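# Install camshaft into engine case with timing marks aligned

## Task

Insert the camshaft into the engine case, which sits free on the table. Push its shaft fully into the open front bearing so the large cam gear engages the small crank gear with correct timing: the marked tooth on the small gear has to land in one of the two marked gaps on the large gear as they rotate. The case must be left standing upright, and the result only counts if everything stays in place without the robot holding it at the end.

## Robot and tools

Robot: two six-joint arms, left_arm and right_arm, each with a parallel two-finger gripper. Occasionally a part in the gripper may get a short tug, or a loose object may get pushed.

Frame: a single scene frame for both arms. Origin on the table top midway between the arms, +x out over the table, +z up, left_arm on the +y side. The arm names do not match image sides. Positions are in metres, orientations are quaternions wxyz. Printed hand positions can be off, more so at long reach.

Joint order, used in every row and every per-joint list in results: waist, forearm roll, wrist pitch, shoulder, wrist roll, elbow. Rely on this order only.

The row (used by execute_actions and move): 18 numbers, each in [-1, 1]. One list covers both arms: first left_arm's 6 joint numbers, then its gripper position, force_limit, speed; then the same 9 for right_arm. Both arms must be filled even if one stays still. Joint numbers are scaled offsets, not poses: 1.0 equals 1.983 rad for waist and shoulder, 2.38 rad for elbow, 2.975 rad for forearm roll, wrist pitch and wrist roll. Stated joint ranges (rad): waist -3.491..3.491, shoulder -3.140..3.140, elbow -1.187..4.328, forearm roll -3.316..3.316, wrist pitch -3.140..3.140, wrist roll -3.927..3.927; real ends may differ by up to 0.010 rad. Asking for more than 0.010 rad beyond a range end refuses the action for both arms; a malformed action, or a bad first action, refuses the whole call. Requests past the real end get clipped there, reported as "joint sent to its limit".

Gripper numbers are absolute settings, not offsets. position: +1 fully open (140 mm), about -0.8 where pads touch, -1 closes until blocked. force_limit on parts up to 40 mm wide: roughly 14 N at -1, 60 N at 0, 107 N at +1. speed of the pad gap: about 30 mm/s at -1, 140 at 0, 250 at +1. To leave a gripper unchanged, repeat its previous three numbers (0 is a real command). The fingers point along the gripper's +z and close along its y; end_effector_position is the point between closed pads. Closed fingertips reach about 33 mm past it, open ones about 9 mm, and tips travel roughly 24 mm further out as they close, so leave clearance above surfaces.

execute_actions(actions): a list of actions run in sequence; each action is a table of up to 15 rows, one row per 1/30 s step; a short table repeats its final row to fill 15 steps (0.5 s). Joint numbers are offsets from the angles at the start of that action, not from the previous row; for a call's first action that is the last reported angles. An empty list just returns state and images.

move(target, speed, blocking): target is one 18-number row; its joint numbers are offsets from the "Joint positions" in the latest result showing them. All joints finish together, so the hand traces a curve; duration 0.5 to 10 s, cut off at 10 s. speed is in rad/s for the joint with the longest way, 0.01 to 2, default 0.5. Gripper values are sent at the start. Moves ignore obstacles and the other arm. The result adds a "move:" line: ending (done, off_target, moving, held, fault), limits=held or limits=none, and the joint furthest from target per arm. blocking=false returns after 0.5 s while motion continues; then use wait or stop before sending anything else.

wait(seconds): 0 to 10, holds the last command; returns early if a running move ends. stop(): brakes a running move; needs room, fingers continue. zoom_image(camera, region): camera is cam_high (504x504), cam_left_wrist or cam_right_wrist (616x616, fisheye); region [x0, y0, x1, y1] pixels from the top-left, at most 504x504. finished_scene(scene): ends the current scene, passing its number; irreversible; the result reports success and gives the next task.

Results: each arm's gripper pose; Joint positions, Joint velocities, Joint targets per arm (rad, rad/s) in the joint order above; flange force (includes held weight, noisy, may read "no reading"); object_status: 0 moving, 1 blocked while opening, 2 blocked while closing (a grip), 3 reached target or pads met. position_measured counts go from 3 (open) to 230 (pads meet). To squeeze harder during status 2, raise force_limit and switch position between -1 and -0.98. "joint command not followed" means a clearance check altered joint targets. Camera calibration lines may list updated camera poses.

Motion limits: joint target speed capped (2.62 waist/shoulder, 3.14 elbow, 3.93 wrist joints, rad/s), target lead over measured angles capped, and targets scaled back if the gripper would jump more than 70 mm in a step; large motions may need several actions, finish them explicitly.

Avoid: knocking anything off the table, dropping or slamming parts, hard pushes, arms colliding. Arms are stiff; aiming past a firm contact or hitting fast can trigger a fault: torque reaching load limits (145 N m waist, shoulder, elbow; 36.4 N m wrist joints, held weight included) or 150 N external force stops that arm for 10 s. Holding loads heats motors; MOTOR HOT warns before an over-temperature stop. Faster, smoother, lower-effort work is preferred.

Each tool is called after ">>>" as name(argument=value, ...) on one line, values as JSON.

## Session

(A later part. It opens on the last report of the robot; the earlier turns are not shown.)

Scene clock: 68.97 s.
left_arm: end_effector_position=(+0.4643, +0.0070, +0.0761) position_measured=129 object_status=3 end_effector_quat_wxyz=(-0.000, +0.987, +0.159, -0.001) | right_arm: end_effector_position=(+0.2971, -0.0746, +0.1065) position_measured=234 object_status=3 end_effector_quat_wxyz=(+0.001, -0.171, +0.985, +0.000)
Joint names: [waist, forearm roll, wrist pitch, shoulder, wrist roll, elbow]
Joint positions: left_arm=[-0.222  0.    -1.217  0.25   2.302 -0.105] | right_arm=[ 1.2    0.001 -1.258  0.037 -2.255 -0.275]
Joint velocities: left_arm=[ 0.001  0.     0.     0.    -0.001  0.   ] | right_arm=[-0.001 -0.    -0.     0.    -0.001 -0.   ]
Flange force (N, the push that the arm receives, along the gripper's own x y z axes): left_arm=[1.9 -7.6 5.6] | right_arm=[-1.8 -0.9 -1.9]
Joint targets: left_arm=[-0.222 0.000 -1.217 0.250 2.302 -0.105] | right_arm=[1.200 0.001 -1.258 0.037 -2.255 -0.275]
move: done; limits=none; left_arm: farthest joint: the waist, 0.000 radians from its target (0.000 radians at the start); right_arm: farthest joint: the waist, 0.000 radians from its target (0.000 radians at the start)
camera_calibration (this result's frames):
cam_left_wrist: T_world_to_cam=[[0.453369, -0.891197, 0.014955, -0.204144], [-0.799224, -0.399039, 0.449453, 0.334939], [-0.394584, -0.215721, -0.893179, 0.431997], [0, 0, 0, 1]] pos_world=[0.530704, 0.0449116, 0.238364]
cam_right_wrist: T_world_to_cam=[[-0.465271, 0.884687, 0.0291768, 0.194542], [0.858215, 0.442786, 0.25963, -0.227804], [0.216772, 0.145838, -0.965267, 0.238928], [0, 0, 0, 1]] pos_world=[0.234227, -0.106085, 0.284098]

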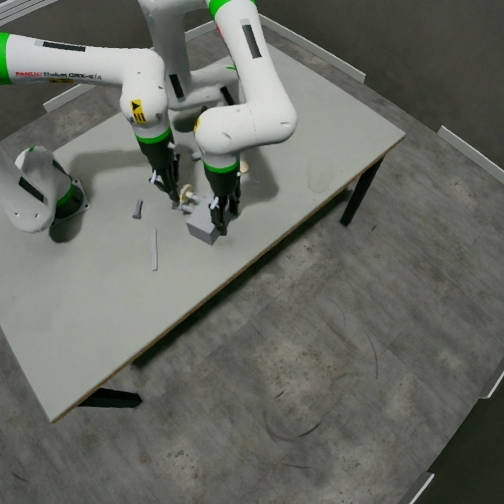

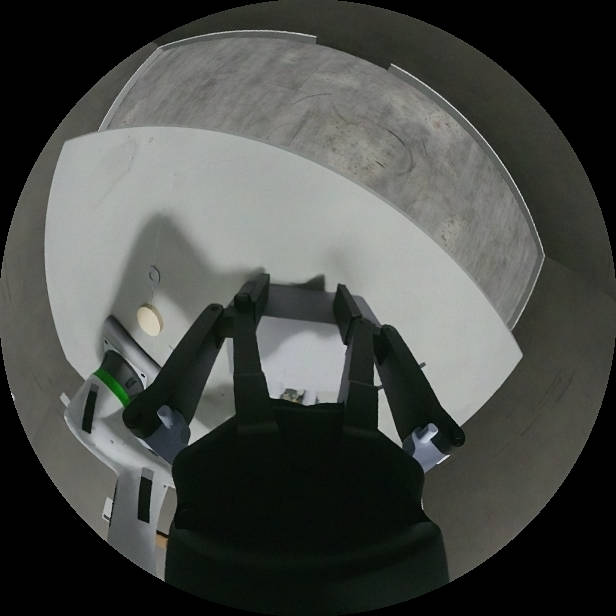

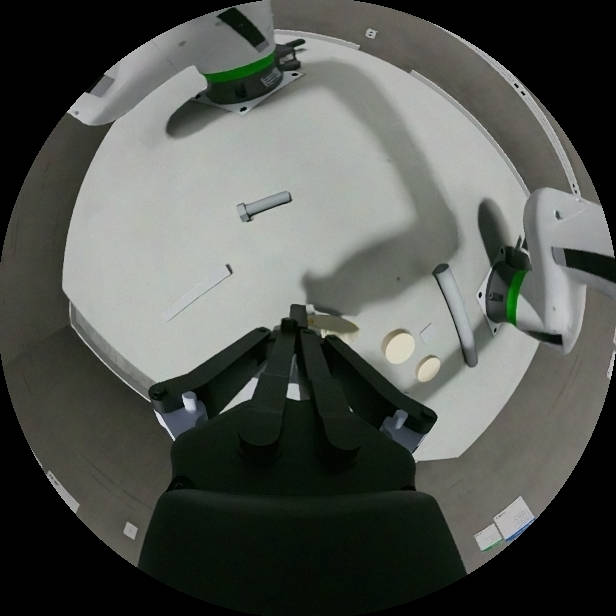

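>>> move(target=[0,0,0,0,0,0,0,0,0, 0,0,-0.0122,-0.0056,0,0.0106,-1,0.3,0], speed=0.08)

>>> move(target=[0,0,0,0,0,0,0,0,0, 0.003,0,0,0.0048,-0.002,0.004,-1,0.3,0], speed=0.03)

>>> move(target=[0,0,0,0,0,0,0,0,0, 0,0,0.0065,0.0029,0,-0.0057,-1,0.3,0], speed=0.015)

>>> zoom_image(camera="cam_high", region=[150,160,230,240])

>>> zoom_image(camera="cam_right_wrist", region=[240,270,380,370])

Scene clock: 69.97 s.
left_arm: end_effector_position=(+0.4643, +0.0070, +0.0761) position_measured=129 object_status=3 end_effector_quat_wxyz=(-0.000, +0.987, +0.159, -0.001) | right_arm: end_effector_position=(+0.2971, -0.0747, +0.1216) position_measured=234 object_status=3 end_effector_quat_wxyz=(+0.001, -0.171, +0.985, +0.000)
Joint names: [waist, forearm roll, wrist pitch, shoulder, wrist roll, elbow]
Joint positions: left_arm=[-0.222  0.    -1.217  0.25   2.302 -0.105] | right_arm=[ 1.2    0.001 -1.294  0.026 -2.255 -0.249]
Joint velocities: left_arm=[ 0.001 -0.     0.002  0.     0.    -0.001] | right_arm=[ 0.001 -0.002 -0.    -0.    -0.001  0.   ]
Flange force (N, the push that the arm receives, along the gripper's own x y z axes): left_arm=[4.6 -13.8 6.0] | right_arm=[-2.5 0.7 -2.3]
Joint targets: left_arm=[-0.222 0.000 -1.217 0.250 2.302 -0.105] | right_arm=[1.200 0.001 -1.294 0.026 -2.255 -0.249]
move: done; limits=none; left_arm: farthest joint: the waist, 0.000 radians from its target (0.000 radians at the start); right_arm: farthest joint: the waist, 0.000 radians from its target (0.000 radians at the start)
camera_calibration (this result's frames):
cam_left_wrist: T_world_to_cam=[[0.453369, -0.891197, 0.014955, -0.204144], [-0.799225, -0.399039, 0.449453, 0.334939], [-0.394584, -0.215721, -0.893179, 0.431997], [0, 0, 0, 1]] pos_world=[0.530704, 0.0449116, 0.238364]
cam_right_wrist: T_world_to_cam=[[-0.46524, 0.884704, 0.0291803, 0.194111], [0.858225, 0.442751, 0.259656, -0.23171], [0.216799, 0.145846, -0.96526, 0.253494], [0, 0, 0, 1]] pos_world=[0.23421, -0.106111, 0.299188]

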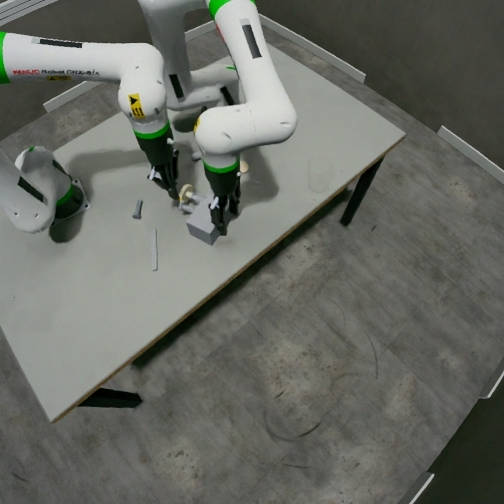

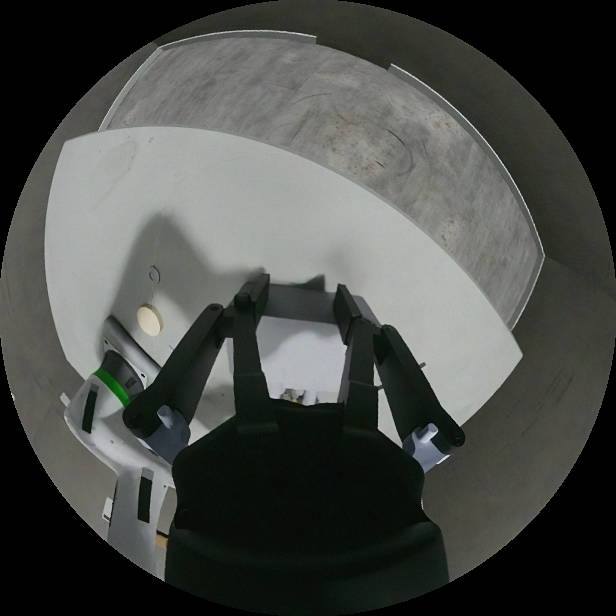

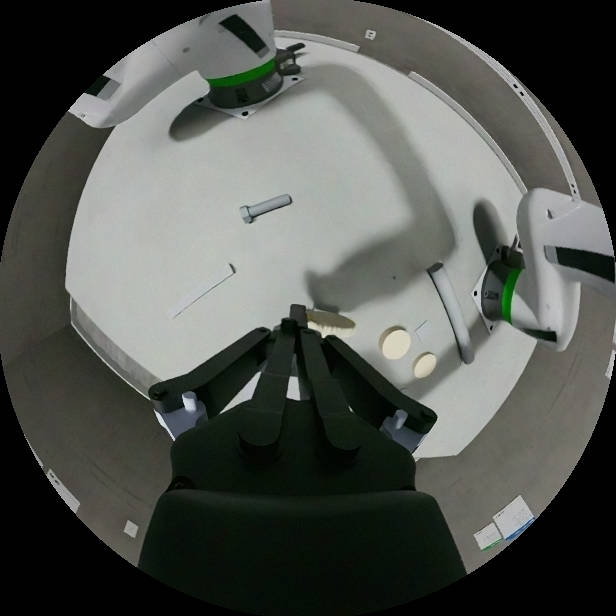

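Scene clock: 70.67 s.
left_arm: end_effector_position=(+0.4643, +0.0070, +0.0761) position_measured=129 object_status=3 end_effector_quat_wxyz=(-0.000, +0.987, +0.159, -0.001) | right_arm: end_effector_position=(+0.2973, -0.0694, +0.1215) position_measured=234 object_status=3 end_effector_quat_wxyz=(+0.001, -0.171, +0.985, +0.000)
Joint names: [waist, forearm roll, wrist pitch, shoulder, wrist roll, elbow]
Joint positions: left_arm=[-0.222  0.    -1.217  0.25   2.302 -0.105] | right_arm=[ 1.206  0.001 -1.294  0.035 -2.261 -0.24 ]
Joint velocities: left_arm=[-0.     0.     0.001  0.     0.    -0.001] | right_arm=[ 0.    -0.001 -0.     0.     0.     0.   ]
Flange force (N, the push that the arm receives, along the gripper's own x y z axes): left_arm=[4.1 -3.3 4.2] | right_arm=[-3.4 -0.3 -2.5]
Joint targets: left_arm=[-0.222 0.000 -1.217 0.250 2.302 -0.105] | right_arm=[1.206 0.001 -1.294 0.035 -2.261 -0.240]
move: done; limits=none; left_arm: farthest joint: the waist, 0.000 radians from its target (0.000 radians at the start); right_arm: farthest joint: the waist, 0.000 radians from its target (0.006 radians at the start)
camera_calibration (this result's frames):
cam_left_wrist: T_world_to_cam=[[0.453369, -0.891197, 0.0149548, -0.204144], [-0.799225, -0.399039, 0.449453, 0.334939], [-0.394584, -0.215721, -0.893179, 0.431997], [0, 0, 0, 1]] pos_world=[0.530704, 0.0449116, 0.238364]
cam_right_wrist: T_world_to_cam=[[-0.465236, 0.884705, 0.0291874, 0.189519], [0.858229, 0.442747, 0.259651, -0.234228], [0.216792, 0.145849, -0.965261, 0.252557], [0, 0, 0, 1]] pos_world=[0.23444, -0.1008, 0.29907]

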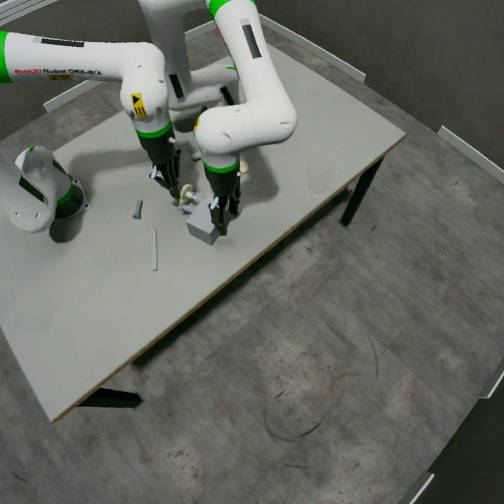

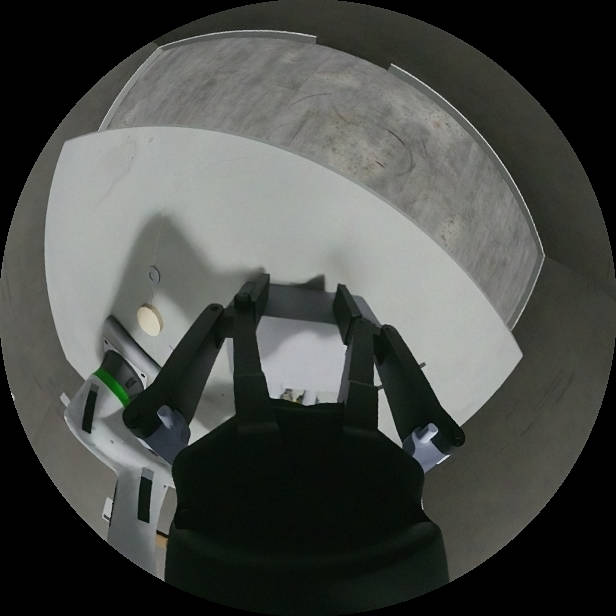

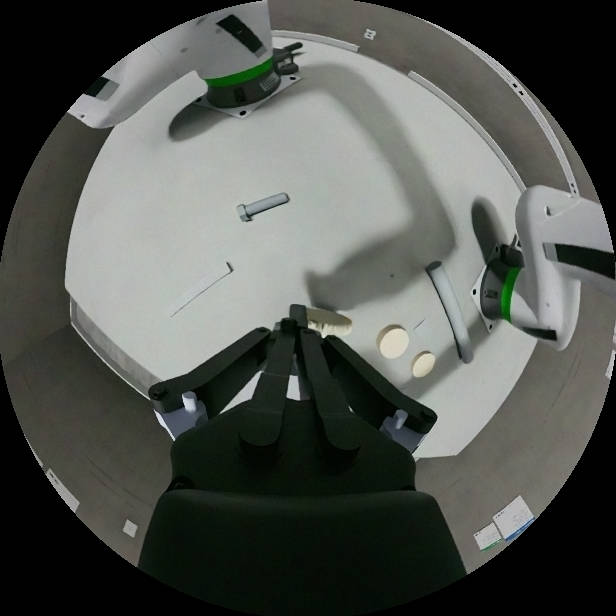

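Scene clock: 72.17 s.
left_arm: end_effector_position=(+0.4643, +0.0070, +0.0761) position_measured=129 object_status=3 end_effector_quat_wxyz=(-0.000, +0.987, +0.159, -0.001) | right_arm: end_effector_position=(+0.2973, -0.0693, +0.1134) position_measured=234 object_status=3 end_effector_quat_wxyz=(+0.001, -0.171, +0.985, +0.000)
Joint names: [waist, forearm roll, wrist pitch, shoulder, wrist roll, elbow]
Joint positions: left_arm=[-0.222  0.    -1.217  0.25   2.302 -0.105] | right_arm=[ 1.206  0.001 -1.275  0.041 -2.261 -0.253]
Joint velocities: left_arm=[-0.001  0.     0.001 -0.    -0.001 -0.   ] | right_arm=[ 0.001 -0.     0.002  0.    -0.    -0.   ]
Flange force (N, the push that the arm receives, along the gripper's own x y z axes): left_arm=[4.6 -5.6 4.4] | right_arm=[-1.0 -0.1 -1.4]
Joint targets: left_arm=[-0.222 0.000 -1.217 0.250 2.302 -0.105] | right_arm=[1.206 0.001 -1.275 0.041 -2.261 -0.253]
move: done; limits=none; left_arm: farthest joint: the waist, 0.000 radians from its target (0.000 radians at the start); right_arm: farthest joint: the waist, 0.000 radians from its target (0.000 radians at the start)
camera_calibration (this result's frames):
cam_left_wrist: T_world_to_cam=[[0.453369, -0.891197, 0.014955, -0.204144], [-0.799225, -0.399039, 0.449453, 0.334939], [-0.394584, -0.215721, -0.893179, 0.431997], [0, 0, 0, 1]] pos_world=[0.530704, 0.0449116, 0.238364]
cam_right_wrist: T_world_to_cam=[[-0.465254, 0.884695, 0.0292056, 0.189737], [0.858218, 0.442757, 0.259669, -0.232159], [0.216797, 0.145877, -0.965256, 0.24477], [0, 0, 0, 1]] pos_world=[0.234454, -0.100776, 0.291009]

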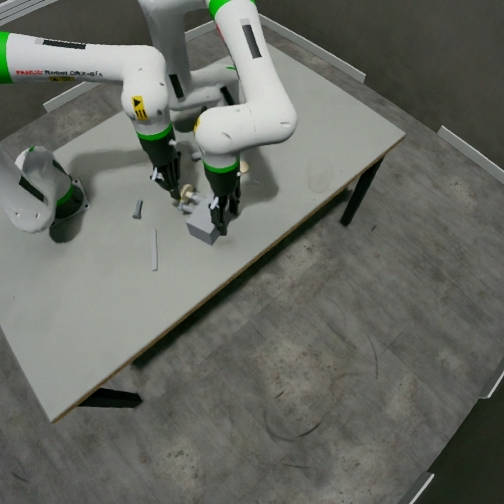

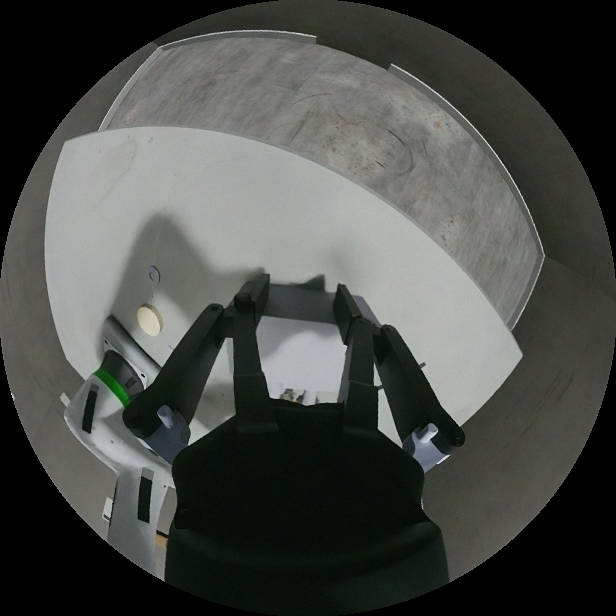

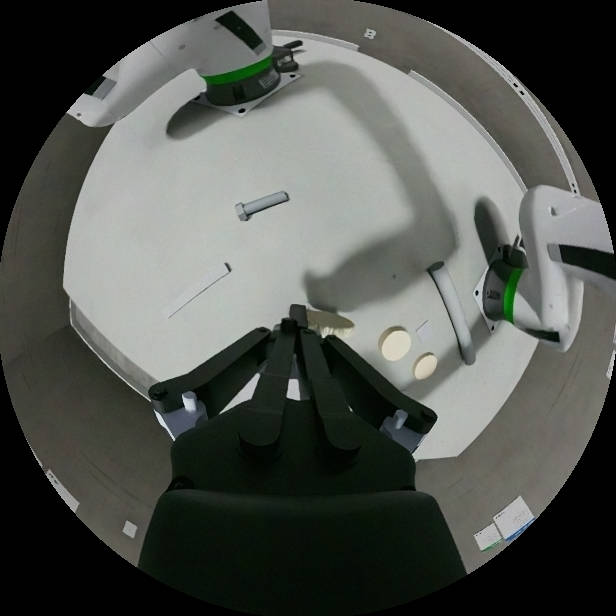

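Region (150, 160, 230, 240) of cam_high's 504x504 image, scaled by 6.300, with more detail than that image has.

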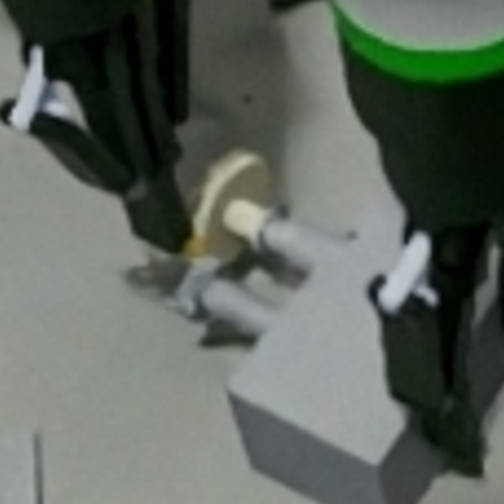

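Region (240, 270, 380, 370) of cam_right_wrist's 616x616 image, scaled by 3.600, with more detail than that image has; it fills the top 360 rows of this view, and the rest is white.

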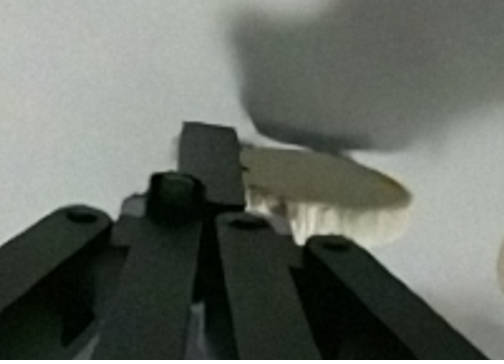

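Starting to move. Down 5 with 2 mm outward.

>>> move(target=[0,0,0,0,0,0,0,0,0, -0.0018,0,0.0041,0.0009,0.0012,-0.0043,-1,0.3,0], speed=0.01)

>>> zoom_image(camera="cam_high", region=[150,160,230,240])

>>> zoom_image(camera="cam_right_wrist", region=[240,270,380,370])

Scene clock: 73.77 s.
left_arm: end_effector_position=(+0.4643, +0.0070, +0.0761) position_measured=129 object_status=3 end_effector_quat_wxyz=(-0.000, +0.987, +0.159, -0.001) | right_arm: end_effector_position=(+0.2980, -0.0711, +0.1084) position_measured=234 object_status=3 end_effector_quat_wxyz=(+0.001, -0.171, +0.985, +0.000)
Joint names: [waist, forearm roll, wrist pitch, shoulder, wrist roll, elbow]
Joint positions: left_arm=[-0.222  0.    -1.217  0.25   2.302 -0.105] | right_arm=[ 1.203  0.001 -1.263  0.043 -2.258 -0.264]
Joint velocities: left_arm=[-0.    -0.001 -0.001  0.001 -0.    -0.001] | right_arm=[-0.    -0.001  0.001  0.    -0.    -0.   ]
Flange force (N, the push that the arm receives, along the gripper's own x y z axes): left_arm=[5.6 -7.1 5.5] | right_arm=[-2.7 1.3 -2.3]
Joint targets: left_arm=[-0.222 0.000 -1.217 0.250 2.302 -0.105] | right_arm=[1.203 0.001 -1.263 0.043 -2.258 -0.264]
move: done; limits=none; left_arm: farthest joint: the waist, 0.000 radians from its target (0.000 radians at the start); right_arm: farthest joint: the waist, 0.000 radians from its target (0.004 radians at the start)
camera_calibration (this result's frames):
cam_left_wrist: T_world_to_cam=[[0.453369, -0.891197, 0.014955, -0.204144], [-0.799224, -0.399039, 0.449453, 0.334939], [-0.394584, -0.215721, -0.893179, 0.431997], [0, 0, 0, 1]] pos_world=[0.530704, 0.0449116, 0.238364]
cam_right_wrist: T_world_to_cam=[[-0.465268, 0.884685, 0.0292969, 0.191803], [0.858188, 0.442728, 0.259817, -0.230674], [0.216885, 0.146027, -0.965213, 0.24007], [0, 0, 0, 1]] pos_world=[0.235133, -0.102616, 0.286032]

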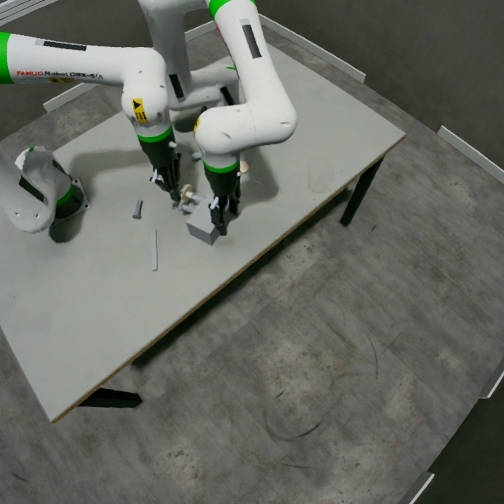

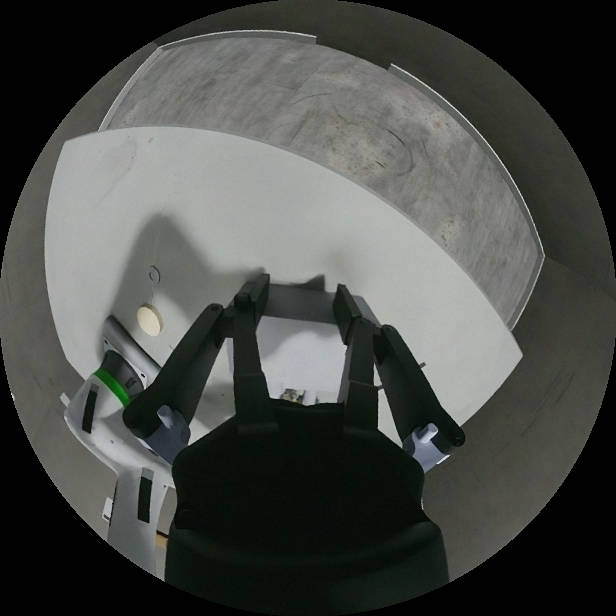

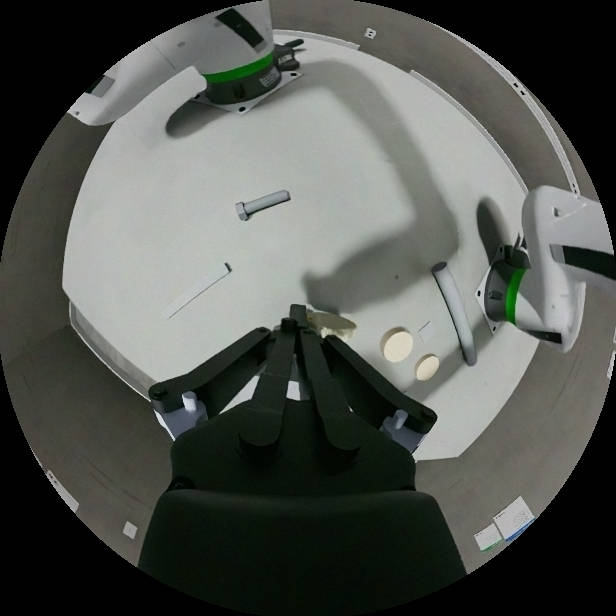

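Region (150, 160, 230, 240) of cam_high's 504x504 image, scaled by 6.300, with more detail than that image has.

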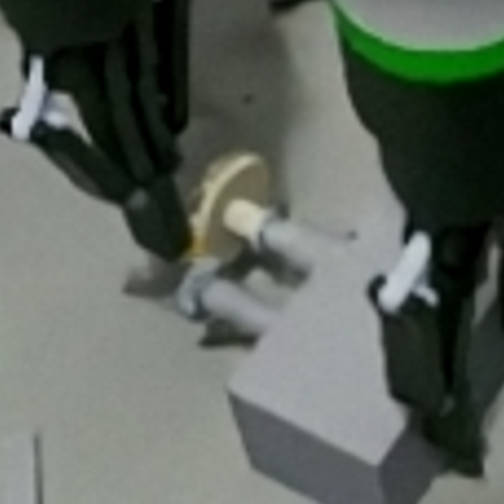

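Region (240, 270, 380, 370) of cam_right_wrist's 616x616 image, scaled by 3.600, with more detail than that image has; it fills the top 360 rows of this view, and the rest is white.

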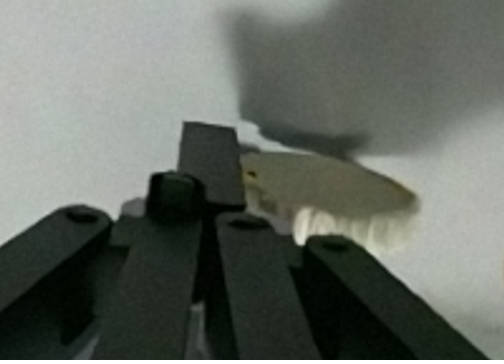

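Little rotation so far. Straight down 5.

>>> move(target=[0,0,0,0,0,0,0,0,0, 0,0,0.0041,0.0019,0,-0.0035,-1,0.3,0], speed=0.01)

>>> zoom_image(camera="cam_right_wrist", region=[240,270,380,370])

Scene clock: 75.33 s.
left_arm: end_effector_position=(+0.4643, +0.0070, +0.0761) position_measured=129 object_status=3 end_effector_quat_wxyz=(-0.000, +0.987, +0.159, -0.001) | right_arm: end_effector_position=(+0.2980, -0.0712, +0.1034) position_measured=234 object_status=3 end_effector_quat_wxyz=(+0.001, -0.171, +0.985, +0.000)
Joint names: [waist, forearm roll, wrist pitch, shoulder, wrist roll, elbow]
Joint positions: left_arm=[-0.222  0.    -1.217  0.25   2.302 -0.105] | right_arm=[ 1.203  0.001 -1.25   0.047 -2.258 -0.272]
Joint velocities: left_arm=[ 0.     0.     0.002  0.001  0.001 -0.   ] | right_arm=[ 0.001  0.001  0.001  0.    -0.    -0.   ]
Flange force (N, the push that the arm receives, along the gripper's own x y z axes): left_arm=[3.6 -8.3 5.4] | right_arm=[-2.7 -1.1 -1.2]
Joint targets: left_arm=[-0.222 0.000 -1.217 0.250 2.302 -0.105] | right_arm=[1.203 0.001 -1.250 0.047 -2.258 -0.272]
move: done; limits=none; left_arm: farthest joint: the waist, 0.000 radians from its target (0.000 radians at the start); right_arm: farthest joint: the waist, 0.000 radians from its target (0.000 radians at the start)
camera_calibration (this result's frames):
cam_left_wrist: T_world_to_cam=[[0.453369, -0.891197, 0.0149549, -0.204144], [-0.799225, -0.399039, 0.449453, 0.334939], [-0.394584, -0.215721, -0.893179, 0.431998], [0, 0, 0, 1]] pos_world=[0.530704, 0.0449117, 0.238364]
cam_right_wrist: T_world_to_cam=[[-0.465279, 0.884677, 0.0293534, 0.191956], [0.85817, 0.442715, 0.259899, -0.229358], [0.216932, 0.146116, -0.96519, 0.235221], [0, 0, 0, 1]] pos_world=[0.235115, -0.102649, 0.281009]

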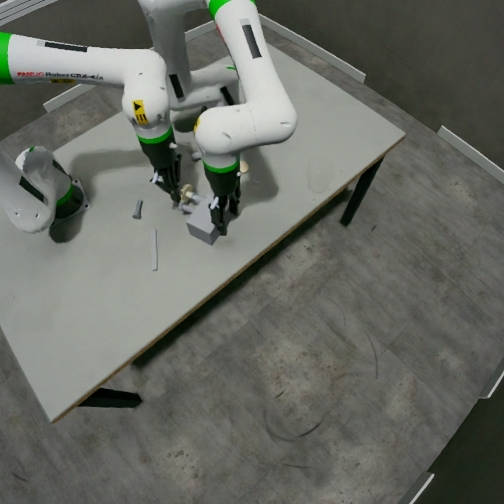

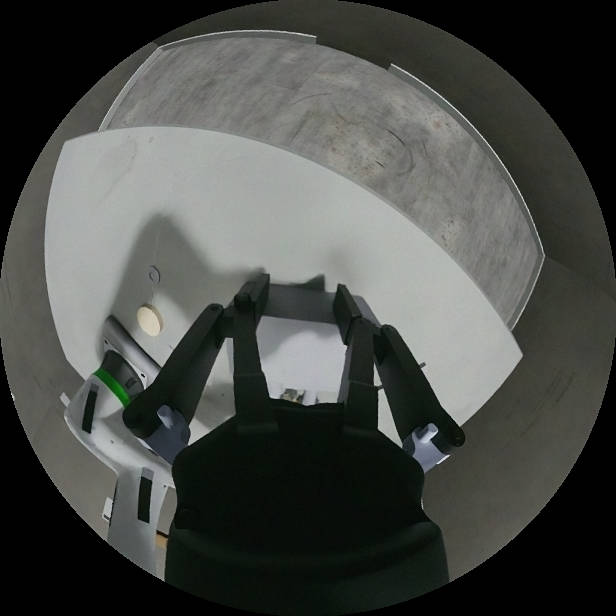

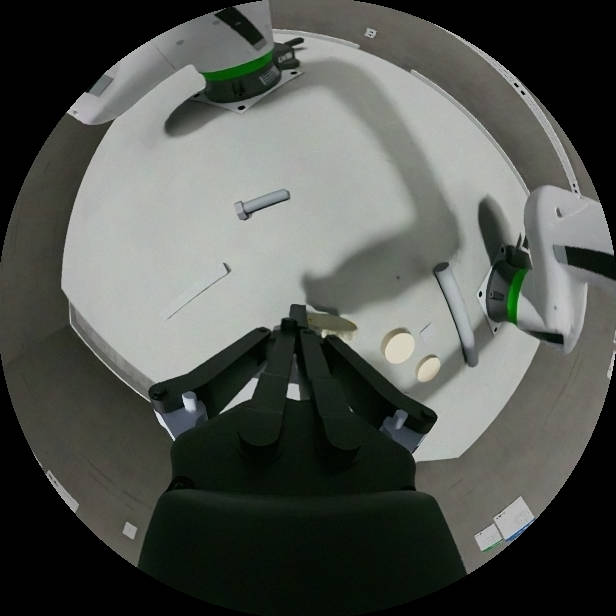

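Region (240, 270, 380, 370) of cam_right_wrist's 616x616 image, scaled by 3.600, with more detail than that image has; it fills the top 360 rows of this view, and the rest is white.

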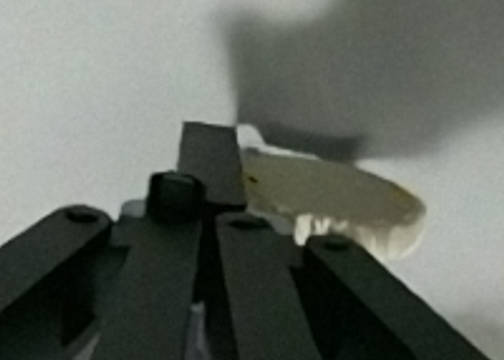

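>>> move(target=[0,0,0,0,0,0,0,0,0, 0.0113,0,0,-0.0179,-0.0076,-0.0149,-1,0.3,0], speed=0.05)

>>> move(target=[0,0,0,0,0,0,0,0,0, 0.0825,0,0.02,-0.037,0.28,-0.056,-1,0.3,0], speed=0.5)

>>> zoom_image(camera="cam_right_wrist", region=[150,270,290,410])

Scene clock: 76.53 s.
left_arm: end_effector_position=(+0.4643, +0.0070, +0.0761) position_measured=129 object_status=3 end_effector_quat_wxyz=(-0.000, +0.987, +0.159, -0.001) | right_arm: end_effector_position=(+0.2840, -0.0764, +0.1039) position_measured=234 object_status=3 end_effector_quat_wxyz=(+0.001, -0.171, +0.985, +0.000)
Joint names: [waist, forearm roll, wrist pitch, shoulder, wrist roll, elbow]
Joint positions: left_arm=[-0.222  0.    -1.217  0.25   2.302 -0.105] | right_arm=[ 1.225  0.001 -1.25   0.011 -2.28  -0.307]
Joint velocities: left_arm=[ 0.002 -0.001  0.001 -0.     0.     0.001] | right_arm=[ 0.001 -0.001 -0.001 -0.     0.    -0.   ]
Flange force (N, the push that the arm receives, along the gripper's own x y z axes): left_arm=[4.1 -5.7 3.8] | right_arm=[-4.8 -0.8 -1.9]
Joint targets: left_arm=[-0.222 0.000 -1.217 0.250 2.302 -0.105] | right_arm=[1.225 0.001 -1.250 0.011 -2.280 -0.308]
move: done; limits=none; left_arm: farthest joint: the waist, 0.000 radians from its target (0.000 radians at the start); right_arm: farthest joint: the waist, 0.000 radians from its target (0.023 radians at the start)
camera_calibration (this result's frames):
cam_left_wrist: T_world_to_cam=[[0.453369, -0.891197, 0.0149549, -0.204144], [-0.799224, -0.399039, 0.449453, 0.334939], [-0.394584, -0.215721, -0.893179, 0.431997], [0, 0, 0, 1]] pos_world=[0.530704, 0.0449117, 0.238364]
cam_right_wrist: T_world_to_cam=[[-0.4651, 0.884769, 0.0294306, 0.190015], [0.858258, 0.442517, 0.259944, -0.215183], [0.216967, 0.146159, -0.965175, 0.239437], [0, 0, 0, 1]] pos_world=[0.221109, -0.107893, 0.281442]

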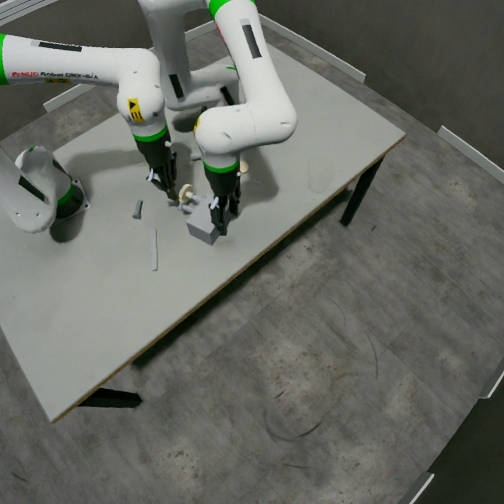

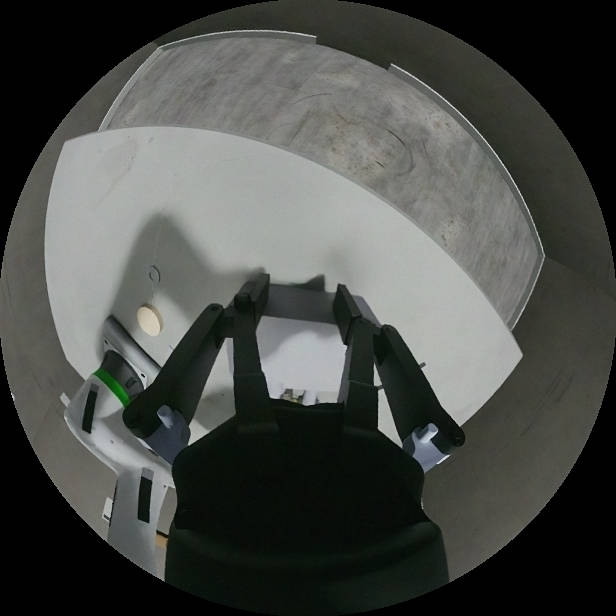

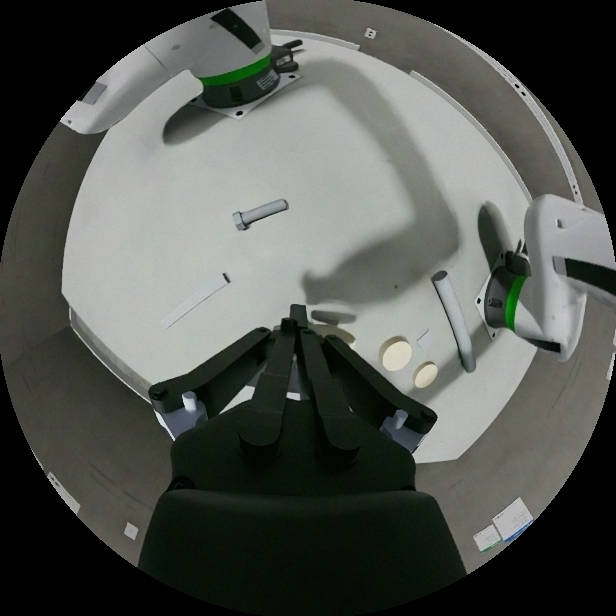

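Scene clock: 78.57 s.
left_arm: end_effector_position=(+0.4643, +0.0070, +0.0761) position_measured=129 object_status=3 end_effector_quat_wxyz=(-0.000, +0.987, +0.159, -0.001) | right_arm: end_effector_position=(+0.2182, -0.0651, +0.0789) position_measured=234 object_status=3 end_effector_quat_wxyz=(-0.001, +0.621, -0.784, +0.000)
Joint names: [waist, forearm roll, wrist pitch, shoulder, wrist roll, elbow]
Joint positions: left_arm=[-0.222  0.    -1.217  0.25   2.302 -0.105] | right_arm=[ 1.389  0.001 -1.191 -0.062 -1.447 -0.441]
Joint velocities: left_arm=[ 0.     0.     0.     0.001  0.    -0.001] | right_arm=[-0.001  0.001  0.001 -0.     0.    -0.   ]
Flange force (N, the push that the arm receives, along the gripper's own x y z axes): left_arm=[4.0 -8.1 3.9] | right_arm=[-0.6 -2.1 0.0]
Joint targets: left_arm=[-0.222 0.000 -1.217 0.250 2.302 -0.105] | right_arm=[1.389 0.001 -1.191 -0.062 -1.447 -0.441]
move: done; limits=none; left_arm: farthest joint: the waist, 0.000 radians from its target (0.000 radians at the start); right_arm: farthest joint: the waist, 0.000 radians from its target (0.164 radians at the start)
camera_calibration (this result's frames):
cam_left_wrist: T_world_to_cam=[[0.453369, -0.891197, 0.014955, -0.204144], [-0.799225, -0.399039, 0.449453, 0.334939], [-0.394584, -0.215721, -0.893179, 0.431997], [0, 0, 0, 1]] pos_world=[0.530704, 0.0449116, 0.238364]
cam_right_wrist: T_world_to_cam=[[-0.995544, 0.0900515, 0.0279856, 0.214283], [0.0942322, 0.961255, 0.259055, 0.0433147], [-0.003573, 0.260538, -0.965457, 0.283546], [0, 0, 0, 1]] pos_world=[0.21026, -0.134808, 0.256534]

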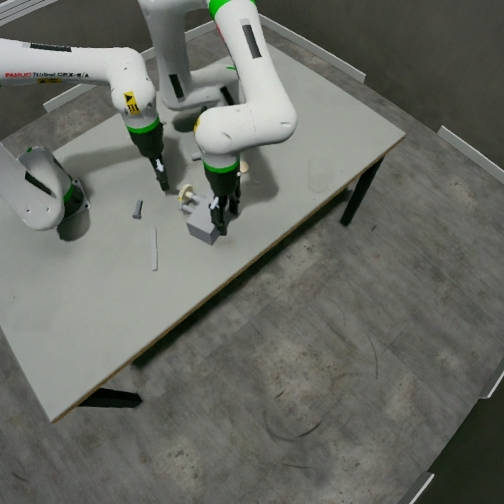

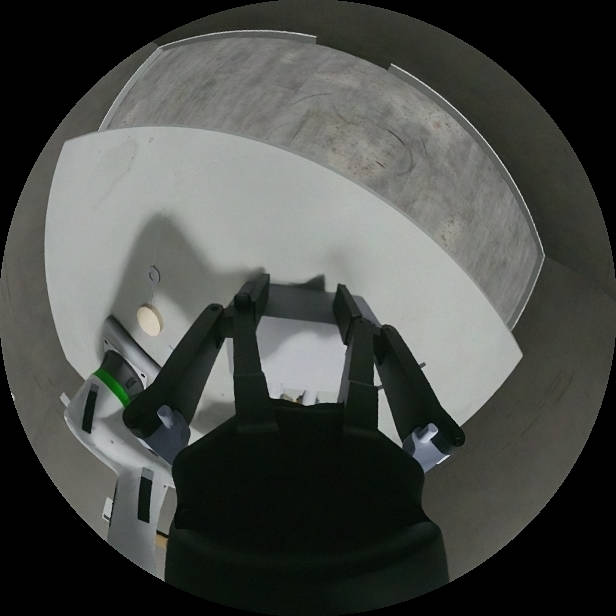

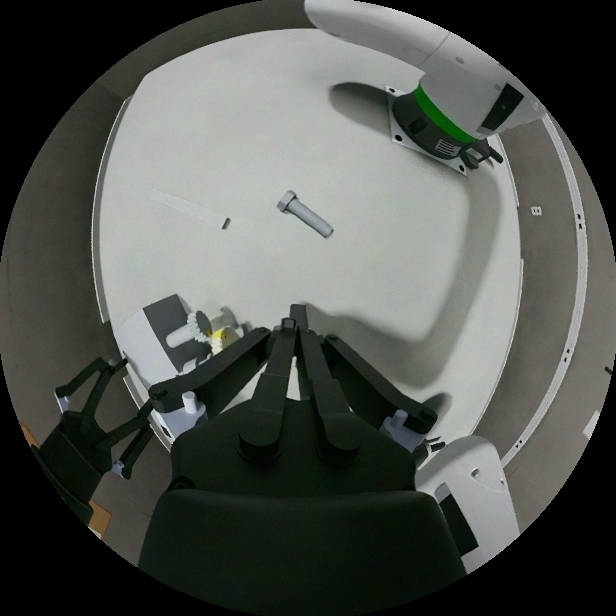

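Region (150, 270, 290, 410) of cam_right_wrist's 616x616 image, scaled by 3.600, with more detail than that image has.

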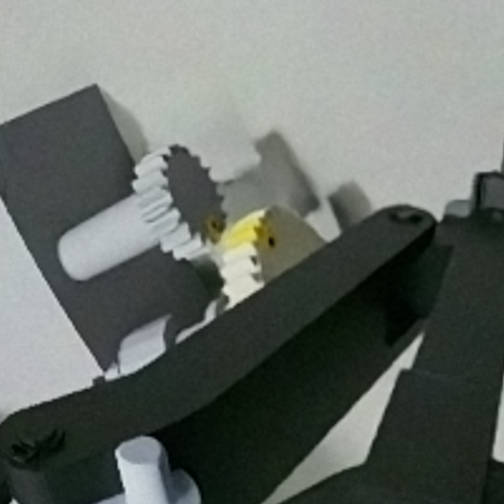

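>>> move(target=[0,0,0,0,0,0,0,0,0, 0.126,0,0,-0.03,0.11,-0.025,-1,0.3,0], speed=0.4)

>>> zoom_image(camera="cam_right_wrist", region=[110,200,230,320])

Scene clock: 79.87 s.
left_arm: end_effector_position=(+0.4643, +0.0070, +0.0761) position_measured=129 object_status=3 end_effector_quat_wxyz=(-0.000, +0.987, +0.159, -0.001) | right_arm: end_effector_position=(+0.1322, -0.0363, +0.0767) position_measured=234 object_status=3 end_effector_quat_wxyz=(-0.001, +0.818, -0.575, +0.000)
Joint names: [waist, forearm roll, wrist pitch, shoulder, wrist roll, elbow]
Joint positions: left_arm=[-0.222  0.    -1.217  0.25   2.302 -0.105] | right_arm=[ 1.638  0.001 -1.191 -0.122 -1.12  -0.5  ]
Joint velocities: left_arm=[0.001 0.    0.    0.    0.    0.   ] | right_arm=[ 0.    -0.001 -0.001 -0.     0.001 -0.   ]
Flange force (N, the push that the arm receives, along the gripper's own x y z axes): left_arm=[3.8 -6.7 6.3] | right_arm=[-0.3 -2.8 -1.2]
Joint targets: left_arm=[-0.222 0.000 -1.217 0.250 2.302 -0.105] | right_arm=[1.638 0.001 -1.191 -0.122 -1.120 -0.500]
move: done; limits=none; left_arm: farthest joint: the waist, 0.000 radians from its target (0.000 radians at the start); right_arm: farthest joint: the waist, 0.000 radians from its target (0.250 radians at the start)
camera_calibration (this result's frames):
cam_left_wrist: T_world_to_cam=[[0.453369, -0.891197, 0.014955, -0.204144], [-0.799225, -0.399039, 0.449453, 0.334939], [-0.394584, -0.215721, -0.893179, 0.431997], [0, 0, 0, 1]] pos_world=[0.530704, 0.0449116, 0.238364]
cam_right_wrist: T_world_to_cam=[[-0.883464, -0.46768, 0.0276926, 0.0910693], [-0.445601, 0.857068, 0.2586, 0.0919633], [-0.144677, 0.216124, -0.965587, 0.290633], [0, 0, 0, 1]] pos_world=[0.163483, -0.0990401, 0.254328]

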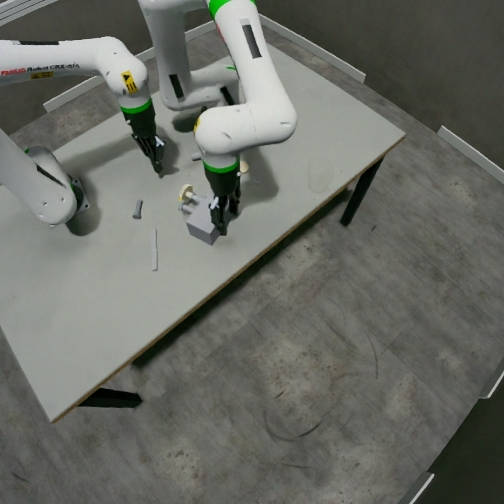

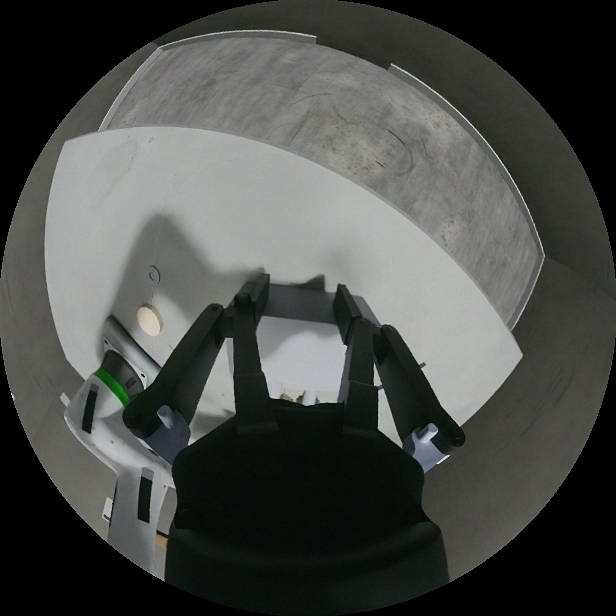

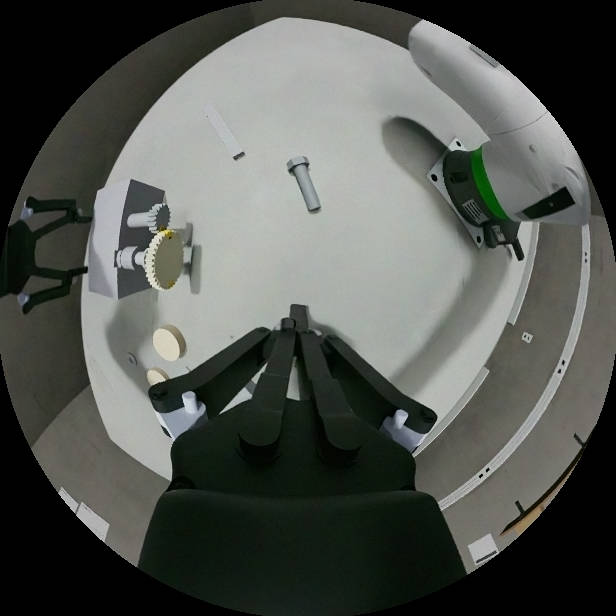

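Region (110, 200, 230, 320) of cam_right_wrist's 616x616 image, scaled by 4.200, with more detail than that image has.

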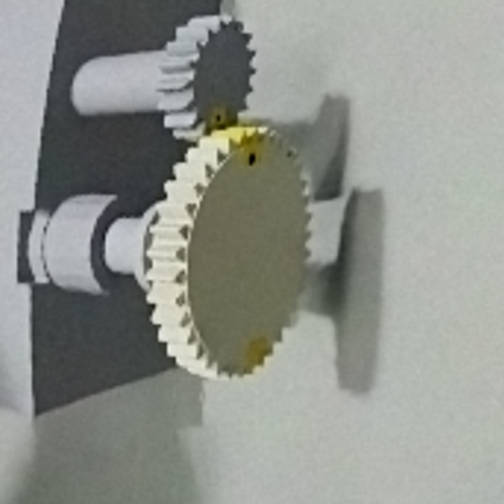

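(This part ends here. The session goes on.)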